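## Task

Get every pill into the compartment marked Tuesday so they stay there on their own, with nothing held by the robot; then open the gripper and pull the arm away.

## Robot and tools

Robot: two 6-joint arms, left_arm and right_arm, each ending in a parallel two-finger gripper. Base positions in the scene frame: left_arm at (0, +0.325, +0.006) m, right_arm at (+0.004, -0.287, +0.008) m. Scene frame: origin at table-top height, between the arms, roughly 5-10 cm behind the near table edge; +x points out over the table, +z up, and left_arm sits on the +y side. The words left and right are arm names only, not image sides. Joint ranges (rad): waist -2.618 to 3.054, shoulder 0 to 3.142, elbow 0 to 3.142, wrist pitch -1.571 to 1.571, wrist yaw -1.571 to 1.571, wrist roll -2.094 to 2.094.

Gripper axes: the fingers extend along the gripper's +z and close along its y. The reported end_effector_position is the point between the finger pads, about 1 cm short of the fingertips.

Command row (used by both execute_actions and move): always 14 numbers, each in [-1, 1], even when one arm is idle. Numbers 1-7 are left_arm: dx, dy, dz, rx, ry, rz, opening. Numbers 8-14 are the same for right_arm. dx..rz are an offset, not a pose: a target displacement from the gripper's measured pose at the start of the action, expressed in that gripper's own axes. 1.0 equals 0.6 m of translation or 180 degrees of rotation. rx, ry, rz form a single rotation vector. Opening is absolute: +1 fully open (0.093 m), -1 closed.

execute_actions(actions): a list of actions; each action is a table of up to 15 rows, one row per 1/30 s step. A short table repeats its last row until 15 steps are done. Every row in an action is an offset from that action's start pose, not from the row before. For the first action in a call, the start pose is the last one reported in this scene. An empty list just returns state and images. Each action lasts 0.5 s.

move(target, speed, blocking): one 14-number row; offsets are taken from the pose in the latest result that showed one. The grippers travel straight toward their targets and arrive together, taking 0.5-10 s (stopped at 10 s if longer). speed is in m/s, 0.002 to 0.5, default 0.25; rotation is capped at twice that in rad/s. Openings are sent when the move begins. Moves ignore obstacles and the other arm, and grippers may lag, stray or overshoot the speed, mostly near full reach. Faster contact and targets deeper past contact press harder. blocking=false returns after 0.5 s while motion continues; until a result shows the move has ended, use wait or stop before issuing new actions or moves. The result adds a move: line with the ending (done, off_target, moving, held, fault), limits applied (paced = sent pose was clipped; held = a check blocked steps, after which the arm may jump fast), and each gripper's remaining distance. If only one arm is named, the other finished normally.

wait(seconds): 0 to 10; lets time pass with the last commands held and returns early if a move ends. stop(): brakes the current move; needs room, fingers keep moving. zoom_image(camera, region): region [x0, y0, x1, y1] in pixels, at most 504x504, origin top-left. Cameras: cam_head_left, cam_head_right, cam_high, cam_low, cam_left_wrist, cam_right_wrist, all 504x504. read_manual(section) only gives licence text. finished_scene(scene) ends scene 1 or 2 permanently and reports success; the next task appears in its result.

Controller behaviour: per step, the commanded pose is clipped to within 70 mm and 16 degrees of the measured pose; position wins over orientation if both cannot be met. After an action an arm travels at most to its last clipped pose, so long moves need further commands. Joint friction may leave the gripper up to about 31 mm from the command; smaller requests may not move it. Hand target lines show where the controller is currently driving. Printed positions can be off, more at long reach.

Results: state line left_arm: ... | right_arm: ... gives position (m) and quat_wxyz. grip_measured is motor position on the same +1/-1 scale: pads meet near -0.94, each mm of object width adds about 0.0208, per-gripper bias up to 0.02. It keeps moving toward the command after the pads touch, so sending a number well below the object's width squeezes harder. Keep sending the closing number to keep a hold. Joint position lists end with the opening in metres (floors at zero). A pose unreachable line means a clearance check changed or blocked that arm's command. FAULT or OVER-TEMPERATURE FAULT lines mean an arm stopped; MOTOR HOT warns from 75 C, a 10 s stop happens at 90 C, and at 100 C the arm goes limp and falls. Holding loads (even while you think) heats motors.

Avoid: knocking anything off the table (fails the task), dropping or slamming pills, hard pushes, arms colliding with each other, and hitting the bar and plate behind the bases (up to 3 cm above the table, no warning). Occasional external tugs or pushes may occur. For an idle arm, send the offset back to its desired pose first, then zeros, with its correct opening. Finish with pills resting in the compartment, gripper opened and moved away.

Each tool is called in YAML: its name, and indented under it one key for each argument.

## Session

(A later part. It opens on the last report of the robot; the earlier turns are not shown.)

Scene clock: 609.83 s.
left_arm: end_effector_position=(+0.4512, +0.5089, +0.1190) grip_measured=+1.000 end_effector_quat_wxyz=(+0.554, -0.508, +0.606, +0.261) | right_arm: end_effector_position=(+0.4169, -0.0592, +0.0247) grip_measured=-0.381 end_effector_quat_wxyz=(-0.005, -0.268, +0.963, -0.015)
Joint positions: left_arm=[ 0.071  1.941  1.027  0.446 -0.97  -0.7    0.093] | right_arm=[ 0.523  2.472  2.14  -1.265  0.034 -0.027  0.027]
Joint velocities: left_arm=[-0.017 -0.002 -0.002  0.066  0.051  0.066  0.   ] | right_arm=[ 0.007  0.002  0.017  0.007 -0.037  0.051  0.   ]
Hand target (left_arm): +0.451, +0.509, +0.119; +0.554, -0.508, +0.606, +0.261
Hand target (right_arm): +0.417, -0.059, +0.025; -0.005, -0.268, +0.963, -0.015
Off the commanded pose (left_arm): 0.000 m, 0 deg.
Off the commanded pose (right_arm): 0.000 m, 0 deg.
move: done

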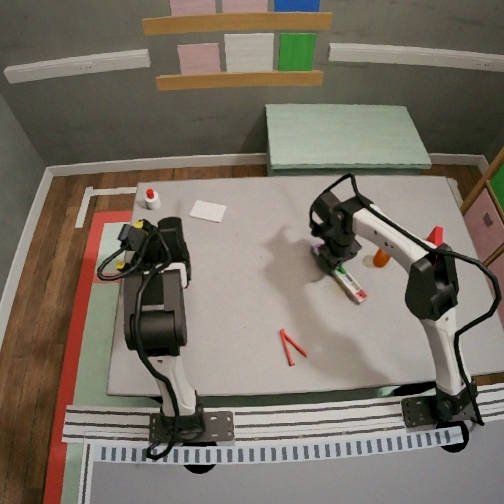

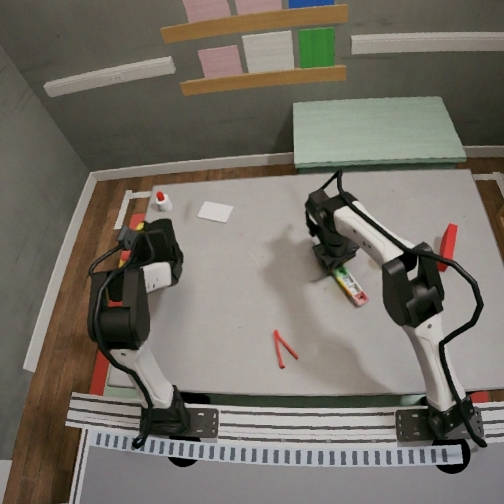

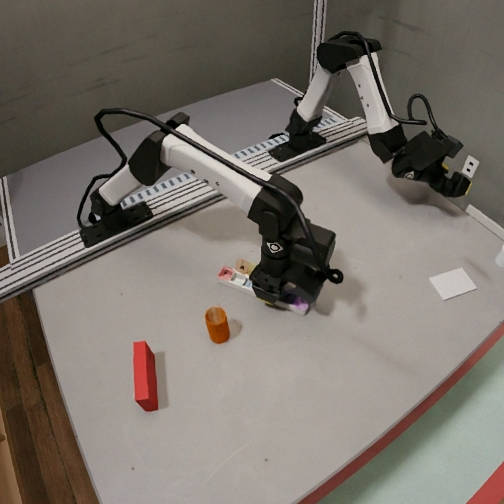

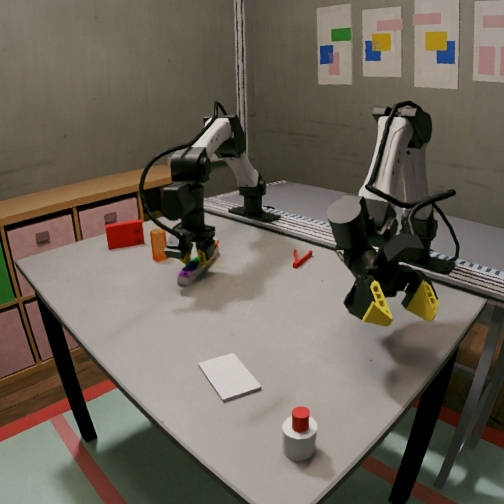

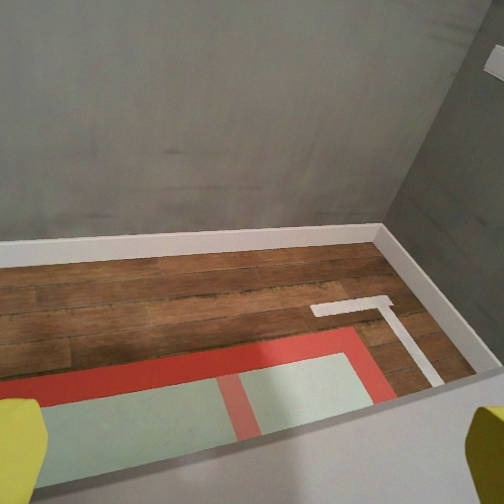

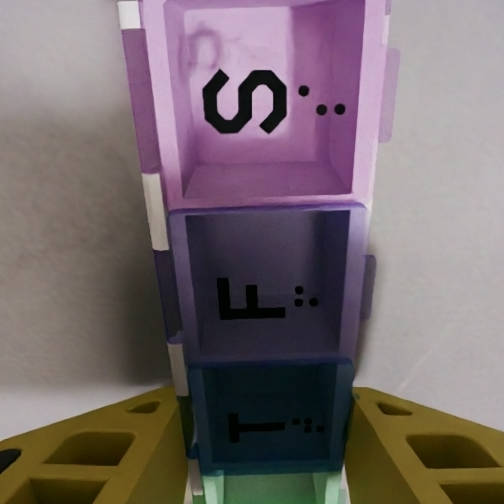

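move:
  target: [0,0,0,0,0,0,1,0,0,-0.03,0,0,0,-0.4]
  speed: 0.08

move:
  target: [0.105,0.005,-0.397,0.072,0.425,0.23,0.4,0.063,0.255,0,0,0,0,-0.4]
  speed: 0.2

Scene clock: 648.00 s.
left_arm: end_effector_position=(+0.4512, +0.5089, +0.1190) grip_measured=+1.000 end_effector_quat_wxyz=(+0.554, -0.508, +0.606, +0.261) | right_arm: end_effector_position=(+0.4158, -0.0599, +0.0352) grip_measured=-0.381 end_effector_quat_wxyz=(-0.008, -0.268, +0.963, -0.016)
Joint positions: left_arm=[ 0.071  1.941  1.027  0.446 -0.97  -0.7    0.093] | right_arm=[ 0.523  2.472  2.182 -1.315  0.034 -0.027  0.027]
Joint velocities: left_arm=[ 0.002 -0.002  0.007  0.081  0.051 -0.037  0.   ] | right_arm=[ 0.007 -0.012 -0.007  0.022 -0.051  0.022  0.001]
Hand target (left_arm): +0.451, +0.509, +0.119; +0.554, -0.508, +0.606, +0.261
Hand target (right_arm): +0.417, -0.059, +0.043; -0.004, -0.268, +0.963, -0.015
Off the commanded pose (left_arm): 0.000 m, 0 deg.
Off the commanded pose (right_arm): 0.008 m, 0 deg.
move: done

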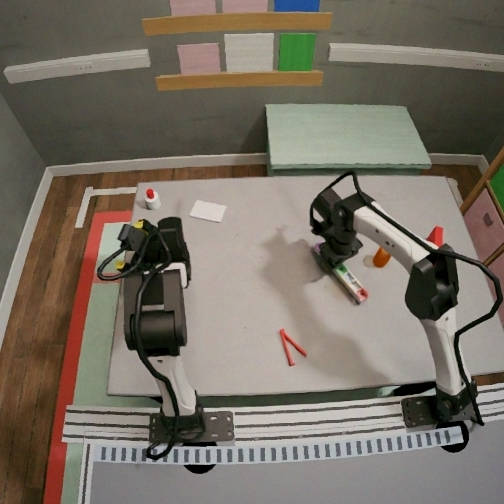

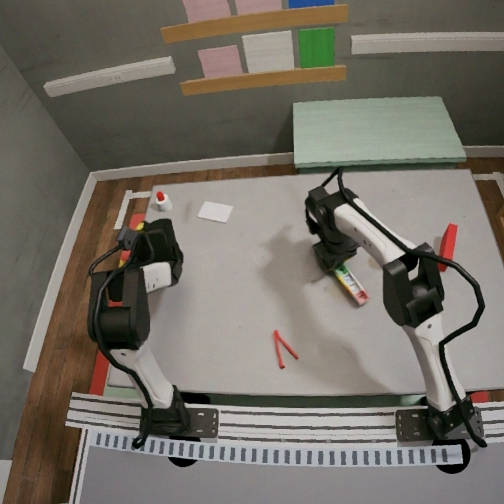

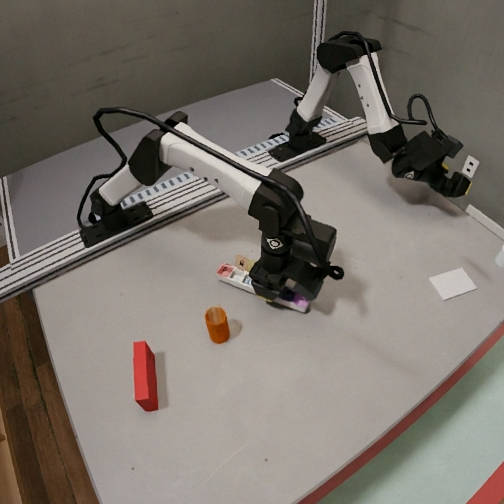

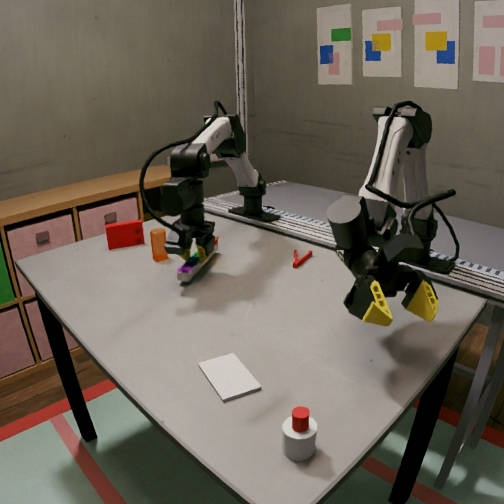

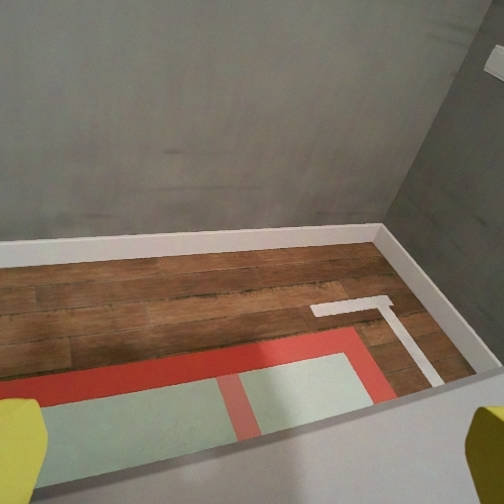

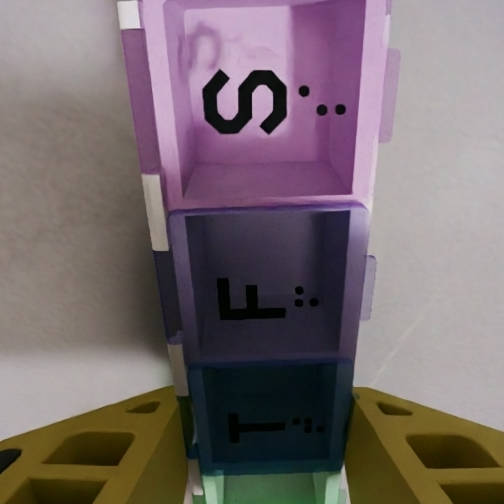

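Scene clock: 652.40 s.
left_arm: end_effector_position=(+0.3597, +0.2839, +0.1202) grip_measured=+0.401 end_effector_quat_wxyz=(+0.006, -0.284, +0.959, +0.003) | right_arm: end_effector_position=(+0.3076, +0.0482, +0.0302) grip_measured=-0.381 end_effector_quat_wxyz=(-0.012, -0.270, +0.962, -0.026)
Joint positions: left_arm=[-0.136  1.851  1.625 -1.296  0.009 -0.681  0.064] | right_arm=[ 0.855  2.412  2.048 -1.268  0.034  0.3    0.027]
Joint velocities: left_arm=[ 0.007 -0.017  0.012 -0.051  0.081 -0.051 -0.   ] | right_arm=[-0.007  0.017  0.012  0.066 -0.007  0.007 -0.001]
Hand target (left_arm): +0.358, +0.279, +0.119; -0.005, -0.276, +0.961, +0.001
Hand target (right_arm): +0.306, +0.053, +0.032; -0.008, -0.268, +0.963, -0.018
Off the commanded pose (left_arm): 0.004 m, 2 deg.
Off the commanded pose (right_arm): 0.005 m, 1 deg.
move: done

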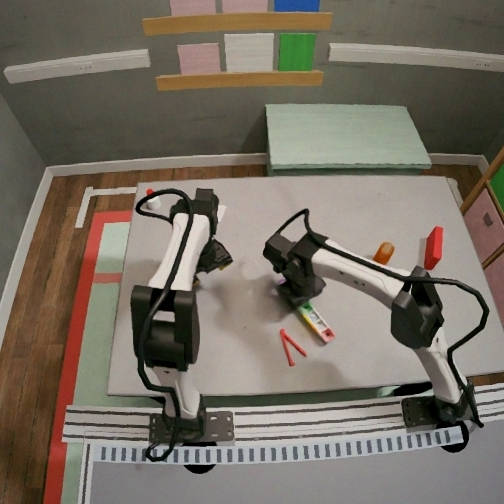

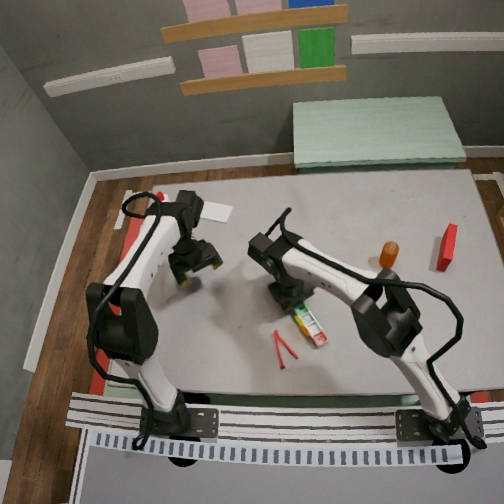

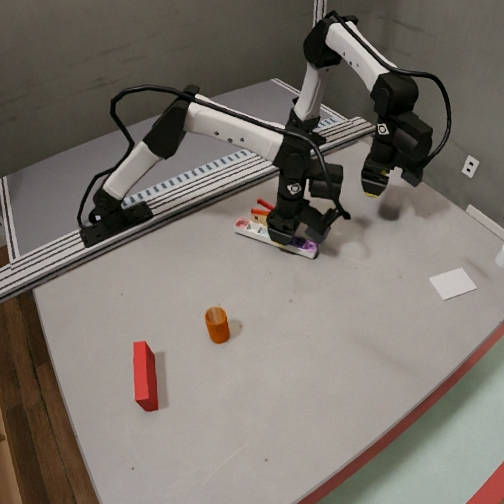

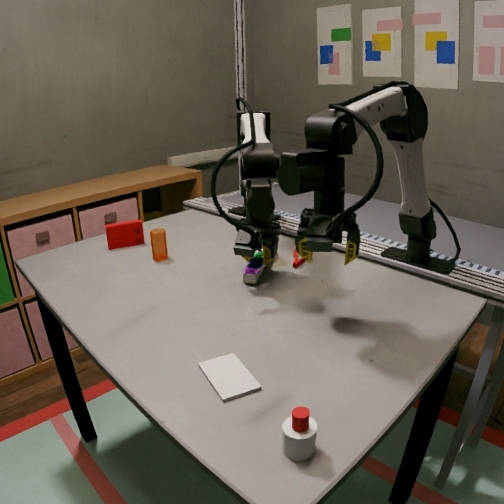

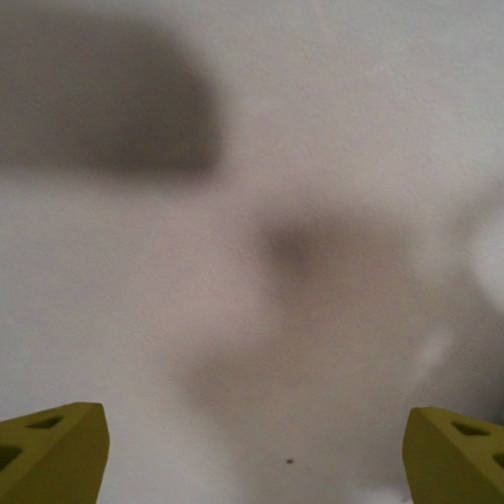

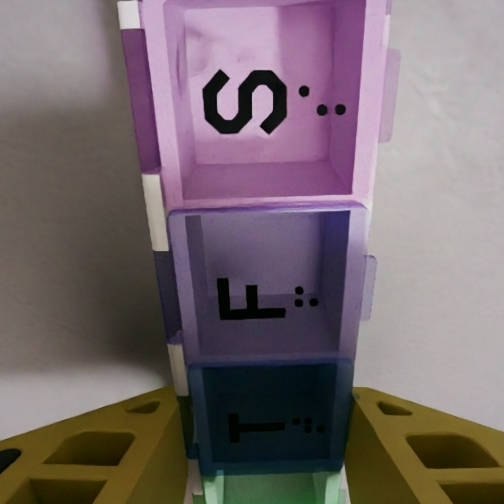

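move:
  target: [0,0,0,0,0,0,0.4,0,0,0.02,0,0,0,-0.4]
  speed: 0.05

move:
  target: [0,0,0,0,0,0,0.4,0,0,0,0,0,0,0.3]

move:
  target: [0,0,0,0,0,0,0.4,0,0,-0.12,0,0,0,0.3]

move:
  target: [0,0,0,0,0,0,0.4,0.1,-0.3,-0.05,0,0,0,0.3]

Scene clock: 659.77 s.
left_arm: end_effector_position=(+0.3594, +0.2838, +0.1201) grip_measured=+0.401 end_effector_quat_wxyz=(+0.005, -0.284, +0.959, +0.003) | right_arm: end_effector_position=(+0.3073, +0.0479, +0.0250) grip_measured=-0.381 end_effector_quat_wxyz=(-0.012, -0.270, +0.962, -0.025)
Joint positions: left_arm=[-0.136  1.851  1.625 -1.297  0.01  -0.68   0.064] | right_arm=[ 0.855  2.412  2.027 -1.246  0.034  0.301  0.027]
Joint velocities: left_arm=[ 0.002  0.002 -0.007  0.007  0.051  0.051 -0.001] | right_arm=[ 0.012 -0.002 -0.007  0.11   0.022  0.007 -0.   ]
Hand target (left_arm): +0.360, +0.284, +0.120; +0.006, -0.284, +0.959, +0.003
Hand target (right_arm): +0.307, +0.047, +0.018; -0.012, -0.270, +0.962, -0.026
Off the commanded pose (left_arm): 0.000 m, 0 deg.
Off the commanded pose (right_arm): 0.007 m, 0 deg.
move: done

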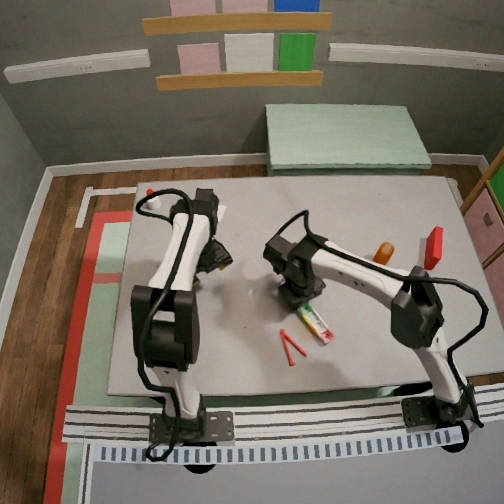

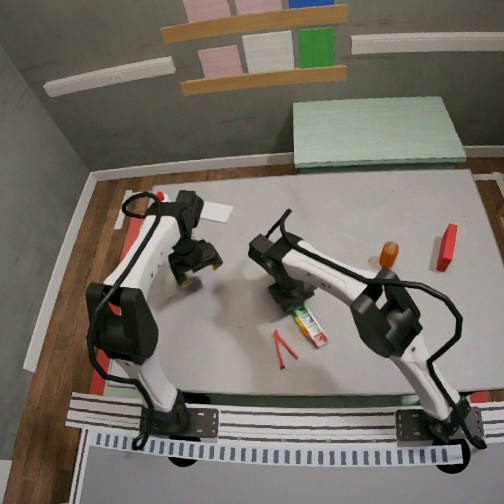

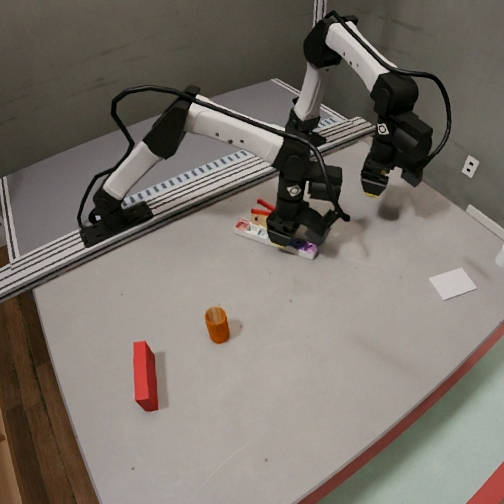

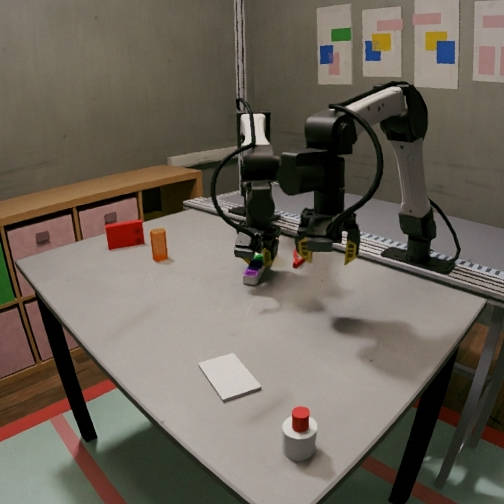

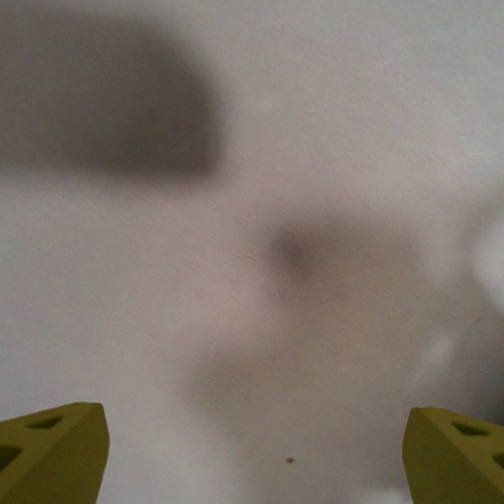

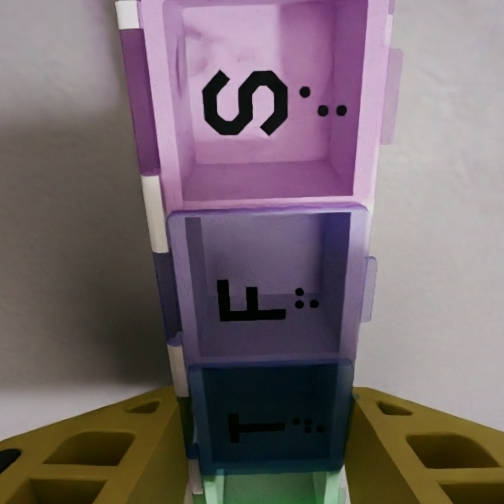

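Scene clock: 660.27 s.
left_arm: end_effector_position=(+0.3594, +0.2838, +0.1201) grip_measured=+0.401 end_effector_quat_wxyz=(+0.005, -0.284, +0.959, +0.003) | right_arm: end_effector_position=(+0.3073, +0.0479, +0.0250) grip_measured=+0.298 end_effector_quat_wxyz=(-0.012, -0.270, +0.962, -0.025)
Joint positions: left_arm=[-0.136  1.851  1.625 -1.297  0.01  -0.68   0.064] | right_arm=[ 0.855  2.412  2.027 -1.246  0.034  0.301  0.059]
Joint velocities: left_arm=[ 0.022 -0.007  0.002 -0.037  0.066 -0.022  0.   ] | right_arm=[-0.012 -0.002  0.012  0.007  0.066  0.007 -0.001]
Hand target (left_arm): +0.359, +0.284, +0.120; +0.005, -0.284, +0.959, +0.003
Hand target (right_arm): +0.307, +0.048, +0.025; -0.012, -0.270, +0.962, -0.025
Off the commanded pose (left_arm): 0.000 m, 0 deg.
Off the commanded pose (right_arm): 0.000 m, 0 deg.
move: done

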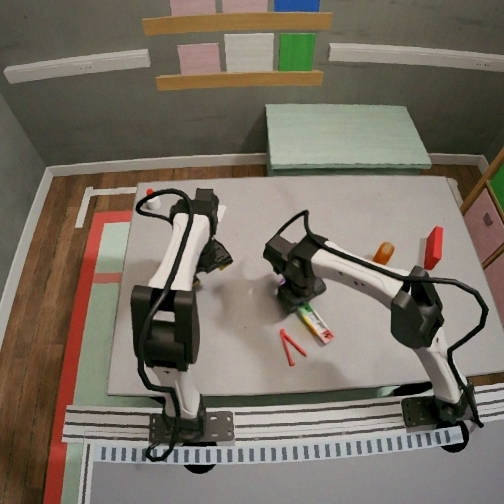

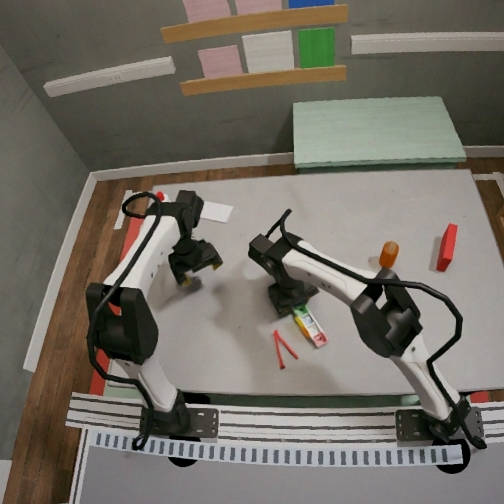

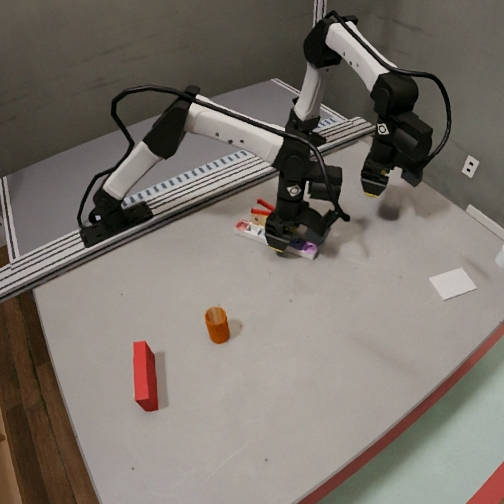

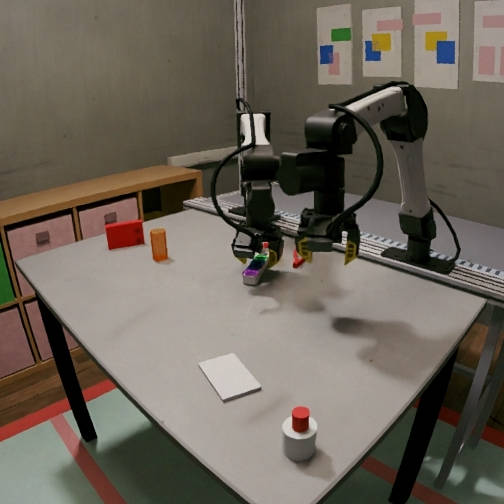

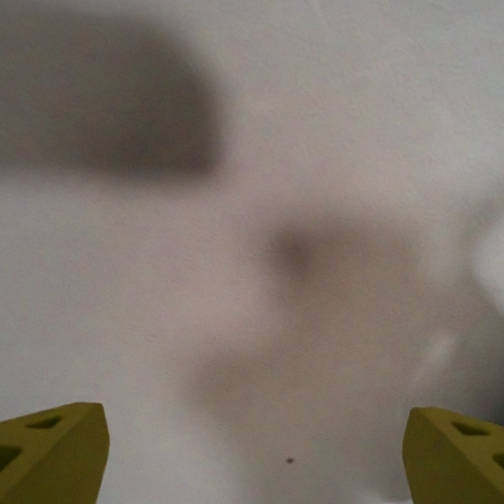

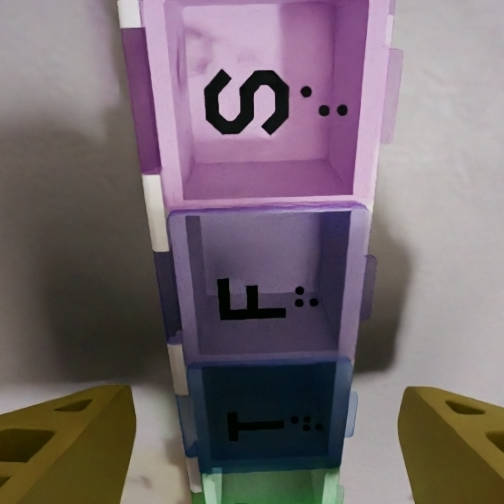

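Scene clock: 661.40 s.
left_arm: end_effector_position=(+0.3594, +0.2838, +0.1201) grip_measured=+0.401 end_effector_quat_wxyz=(+0.005, -0.284, +0.959, +0.003) | right_arm: end_effector_position=(+0.3099, +0.0504, +0.0960) grip_measured=+0.298 end_effector_quat_wxyz=(-0.009, -0.270, +0.963, -0.024)
Joint positions: left_arm=[-0.136  1.851  1.625 -1.297  0.01  -0.68   0.064] | right_arm=[ 0.855  2.43   2.343 -1.537  0.034  0.301  0.059]
Joint velocities: left_arm=[-0.022 -0.007 -0.007 -0.066 -0.095  0.007  0.   ] | right_arm=[-0.002  0.007  0.012 -0.051 -0.051 -0.007 -0.001]
Hand target (left_arm): +0.359, +0.284, +0.120; +0.005, -0.284, +0.959, +0.003
Hand target (right_arm): +0.308, +0.052, +0.097; -0.011, -0.270, +0.962, -0.025
Off the commanded pose (left_arm): 0.000 m, 0 deg.
Off the commanded pose (right_arm): 0.003 m, 0 deg.
move: done

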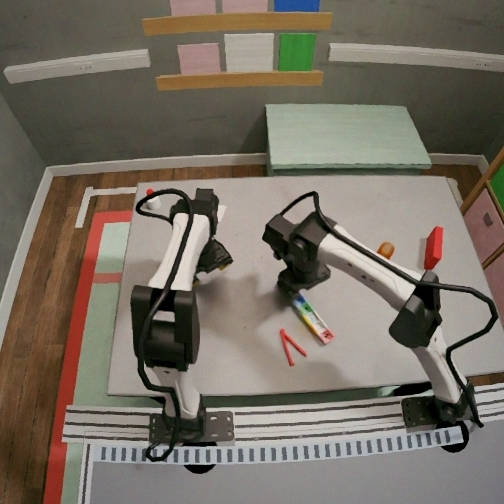

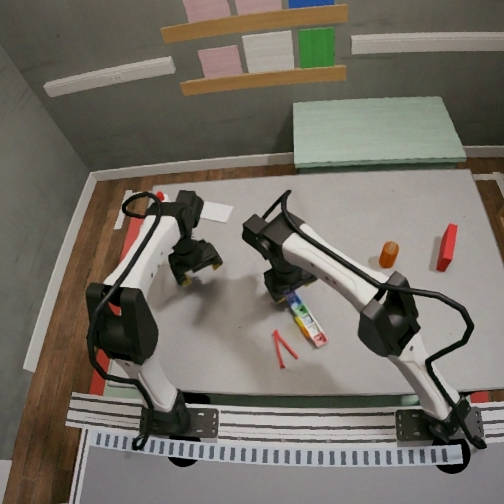

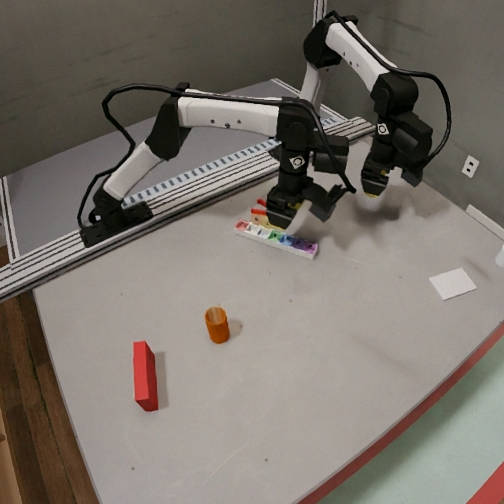

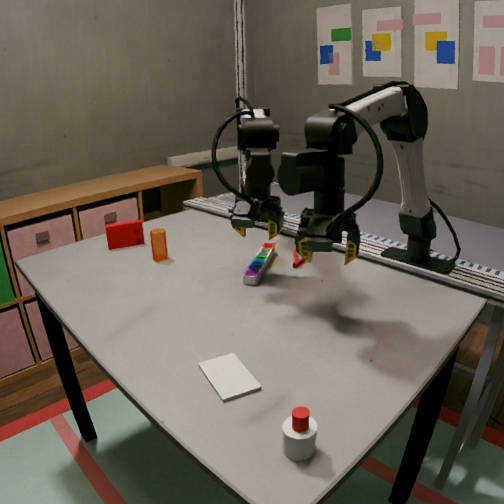

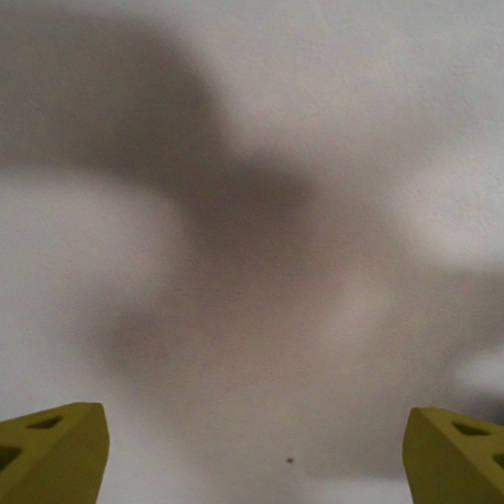

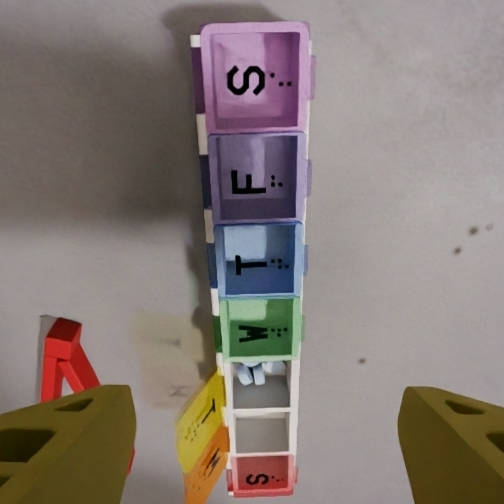

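Scene clock: 662.80 s.
left_arm: end_effector_position=(+0.3594, +0.2838, +0.1201) grip_measured=+0.401 end_effector_quat_wxyz=(+0.005, -0.284, +0.959, +0.003) | right_arm: end_effector_position=(+0.3504, -0.1352, +0.1355) grip_measured=+0.298 end_effector_quat_wxyz=(-0.016, -0.261, +0.965, -0.021)
Joint positions: left_arm=[-0.136  1.851  1.625 -1.297  0.01  -0.68   0.064] | right_arm=[ 0.442  2.041  1.868 -1.447  0.044 -0.093  0.059]
Joint velocities: left_arm=[ 0.002  0.012  0.017 -0.051  0.051  0.022 -0.   ] | right_arm=[ 0.002 -0.007  0.007 -0.022  0.095 -0.081 -0.001]
Hand target (left_arm): +0.359, +0.284, +0.120; +0.005, -0.284, +0.959, +0.003
Hand target (right_arm): +0.350, -0.133, +0.135; -0.010, -0.270, +0.963, -0.021
Off the commanded pose (left_arm): 0.000 m, 0 deg.
Off the commanded pose (right_arm): 0.003 m, 1 deg.
move: done

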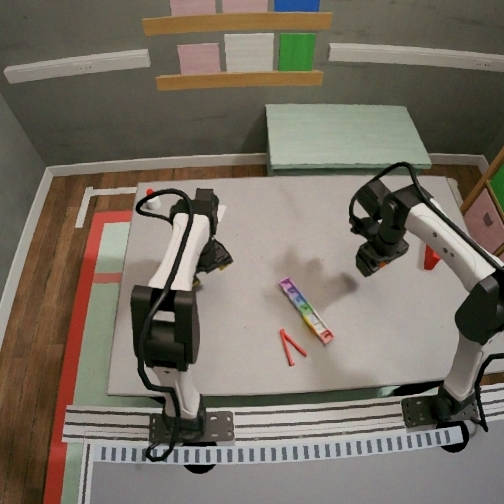

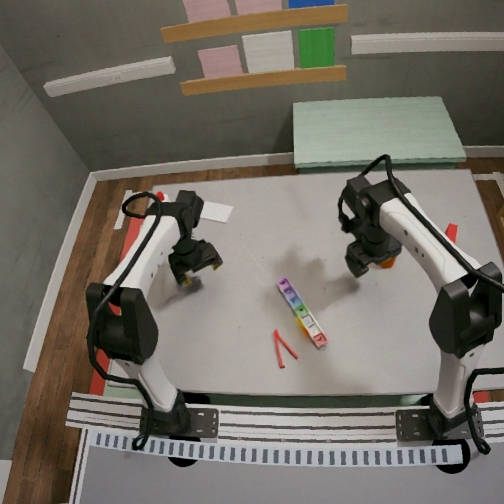

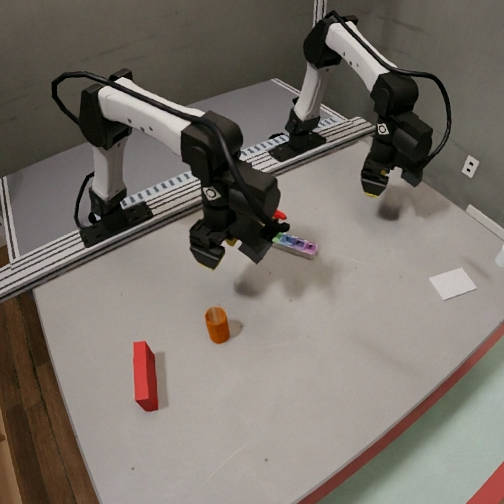

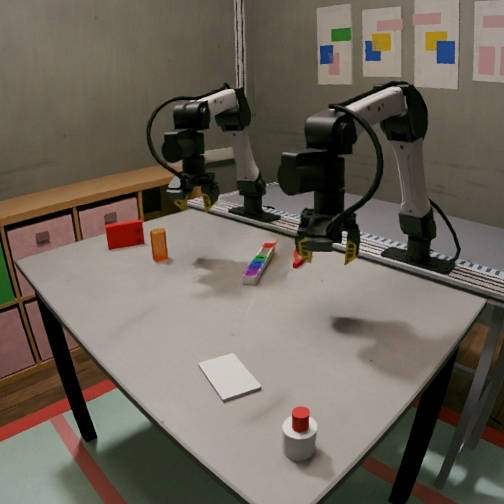

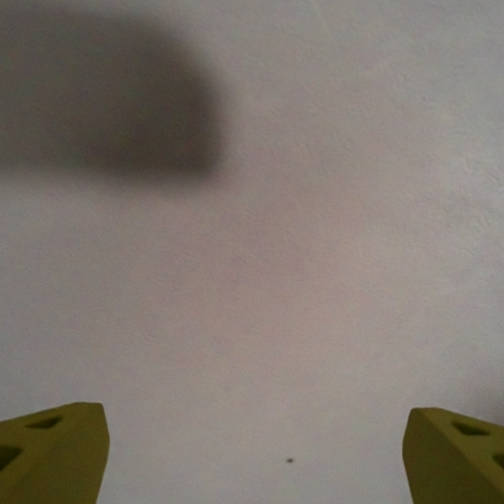

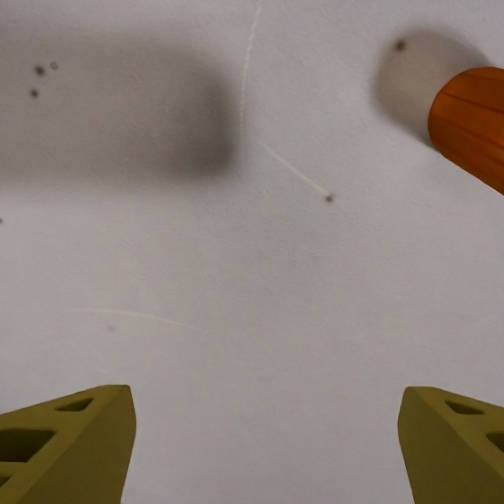

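move:
  target: [0.195,-0.29,0.05,0,0,0.01,0.4,0.1,-0.05,0,0,0,0,0.3]

Scene clock: 671.87 s.
left_arm: end_effector_position=(+0.3533, +0.0714, +0.0877) grip_measured=+0.401 end_effector_quat_wxyz=(+0.005, -0.263, +0.965, -0.007) | right_arm: end_effector_position=(+0.3125, -0.1887, +0.1401) grip_measured=+0.298 end_effector_quat_wxyz=(-0.022, -0.259, +0.965, -0.019)
Joint positions: left_arm=[-0.657  2.147  1.939 -1.301 -0.001 -1.157  0.064] | right_arm=[ 0.342  1.825  1.594 -1.396  0.044 -0.189  0.059]
Joint velocities: left_arm=[-0.007 -0.007  0.002  0.022  0.066 -0.007 -0.001] | right_arm=[ 0.012 -0.012  0.002 -0.037 -0.007  0.007  0.001]
Hand target (left_arm): +0.353, +0.075, +0.087; +0.003, -0.269, +0.963, +0.003
Hand target (right_arm): +0.313, -0.191, +0.139; -0.016, -0.261, +0.965, -0.020
Off the commanded pose (left_arm): 0.004 m, 1 deg.
Off the commanded pose (right_arm): 0.003 m, 1 deg.
move: done

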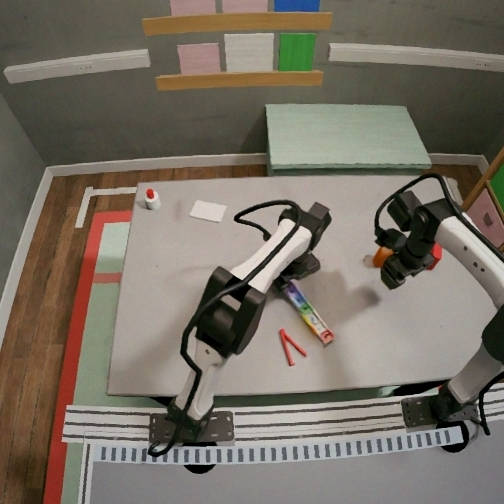

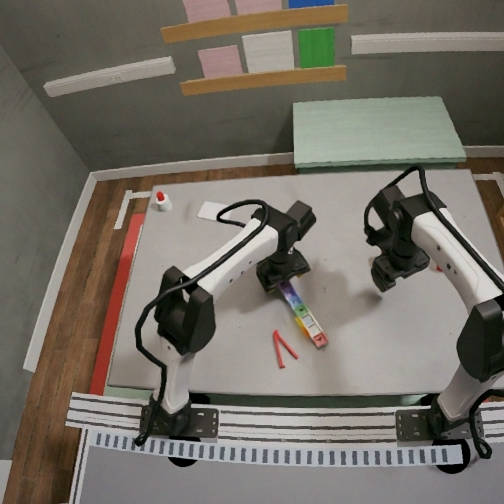

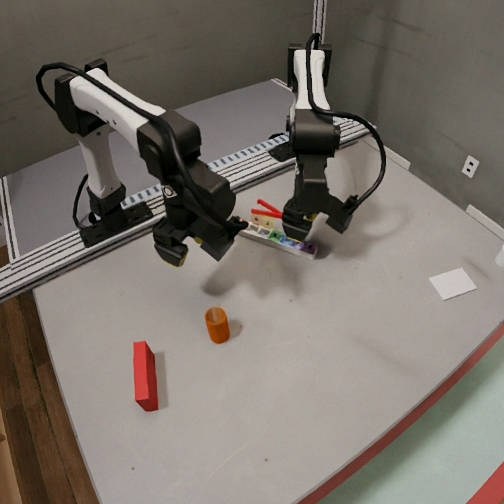

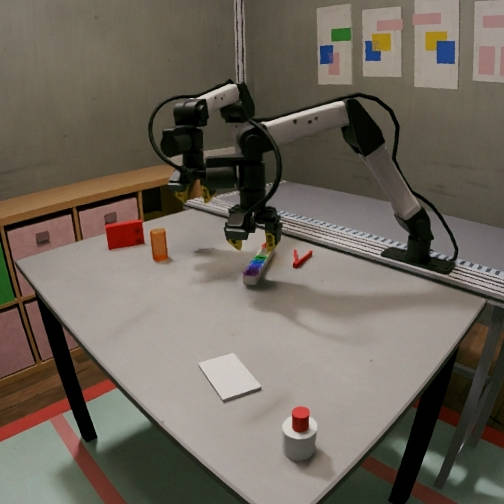

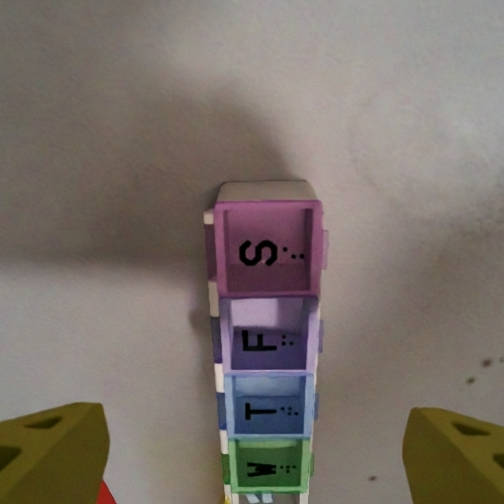

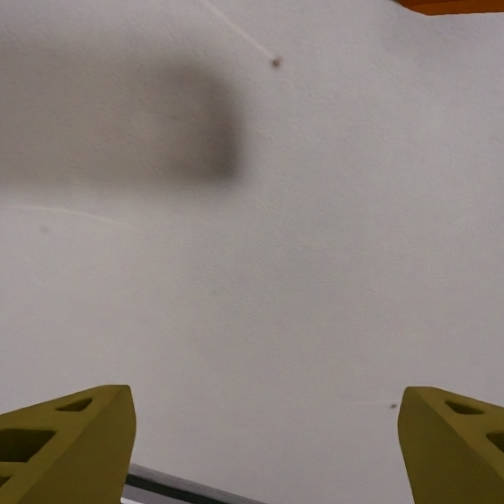

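move:
  target: [-0.015,-0.005,0.118,0,0,0,0.4,0,0,0,0,0,0,0.3]
  speed: 0.1

Scene clock: 678.70 s.
left_arm: end_effector_position=(+0.3654, +0.0660, +0.0241) grip_measured=+0.401 end_effector_quat_wxyz=(+0.011, -0.261, +0.965, -0.015) | right_arm: end_effector_position=(+0.3126, -0.1887, +0.1401) grip_measured=+0.298 end_effector_quat_wxyz=(-0.022, -0.259, +0.965, -0.019)
Joint positions: left_arm=[-0.651  2.215  1.796 -1.069 -0.001 -1.147  0.064] | right_arm=[ 0.342  1.825  1.594 -1.395  0.044 -0.19   0.059]
Joint velocities: left_arm=[-0.017  0.012 -0.012 -0.037 -0.022  0.007  0.   ] | right_arm=[ 0.007 -0.007 -0.002  0.051 -0.007 -0.022  0.   ]
Hand target (left_arm): +0.364, +0.072, +0.017; +0.005, -0.263, +0.965, -0.007
Hand target (right_arm): +0.312, -0.189, +0.140; -0.022, -0.259, +0.965, -0.019
Off the commanded pose (left_arm): 0.010 m, 1 deg.
Off the commanded pose (right_arm): 0.000 m, 0 deg.
move: done

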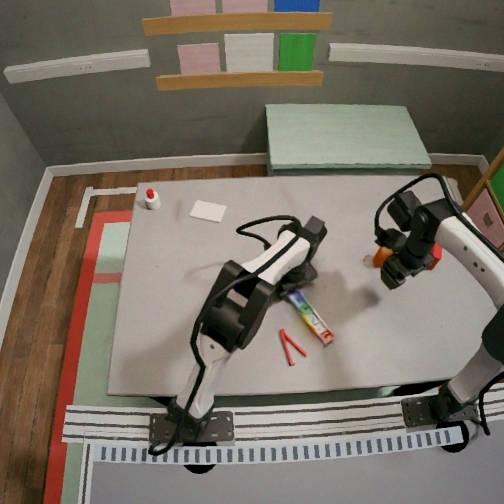

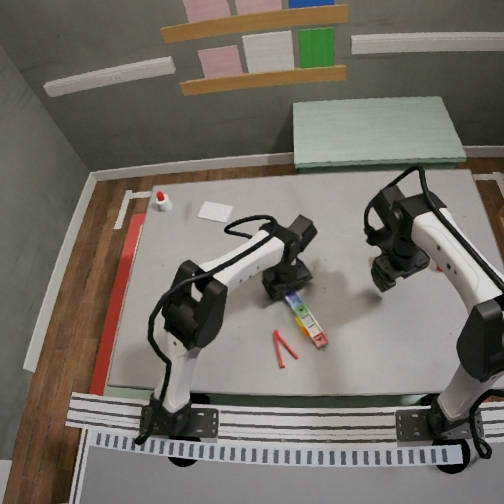

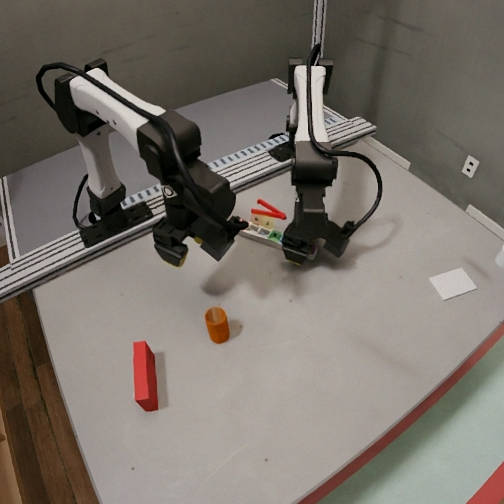

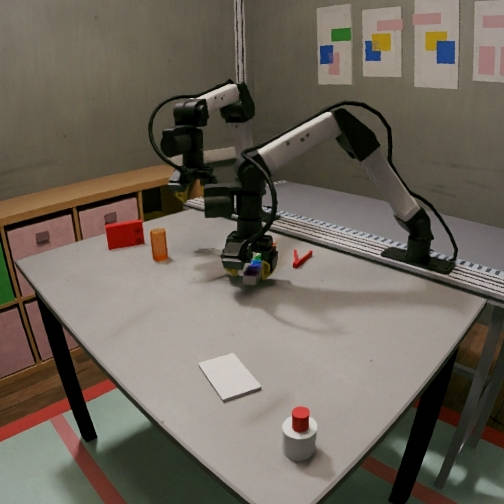

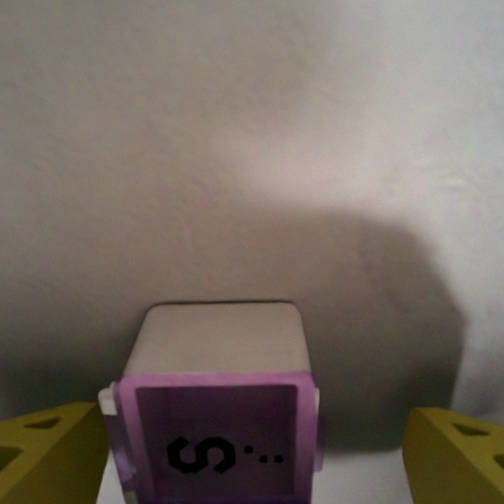

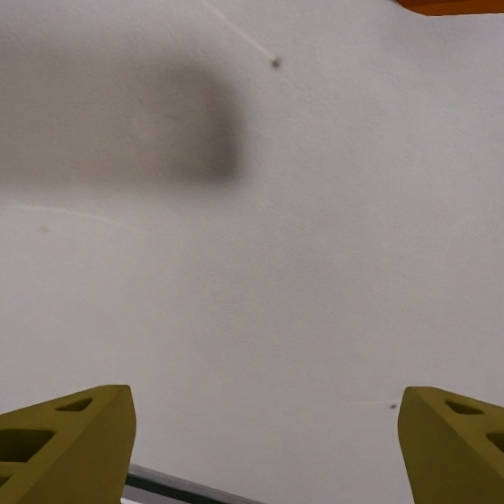

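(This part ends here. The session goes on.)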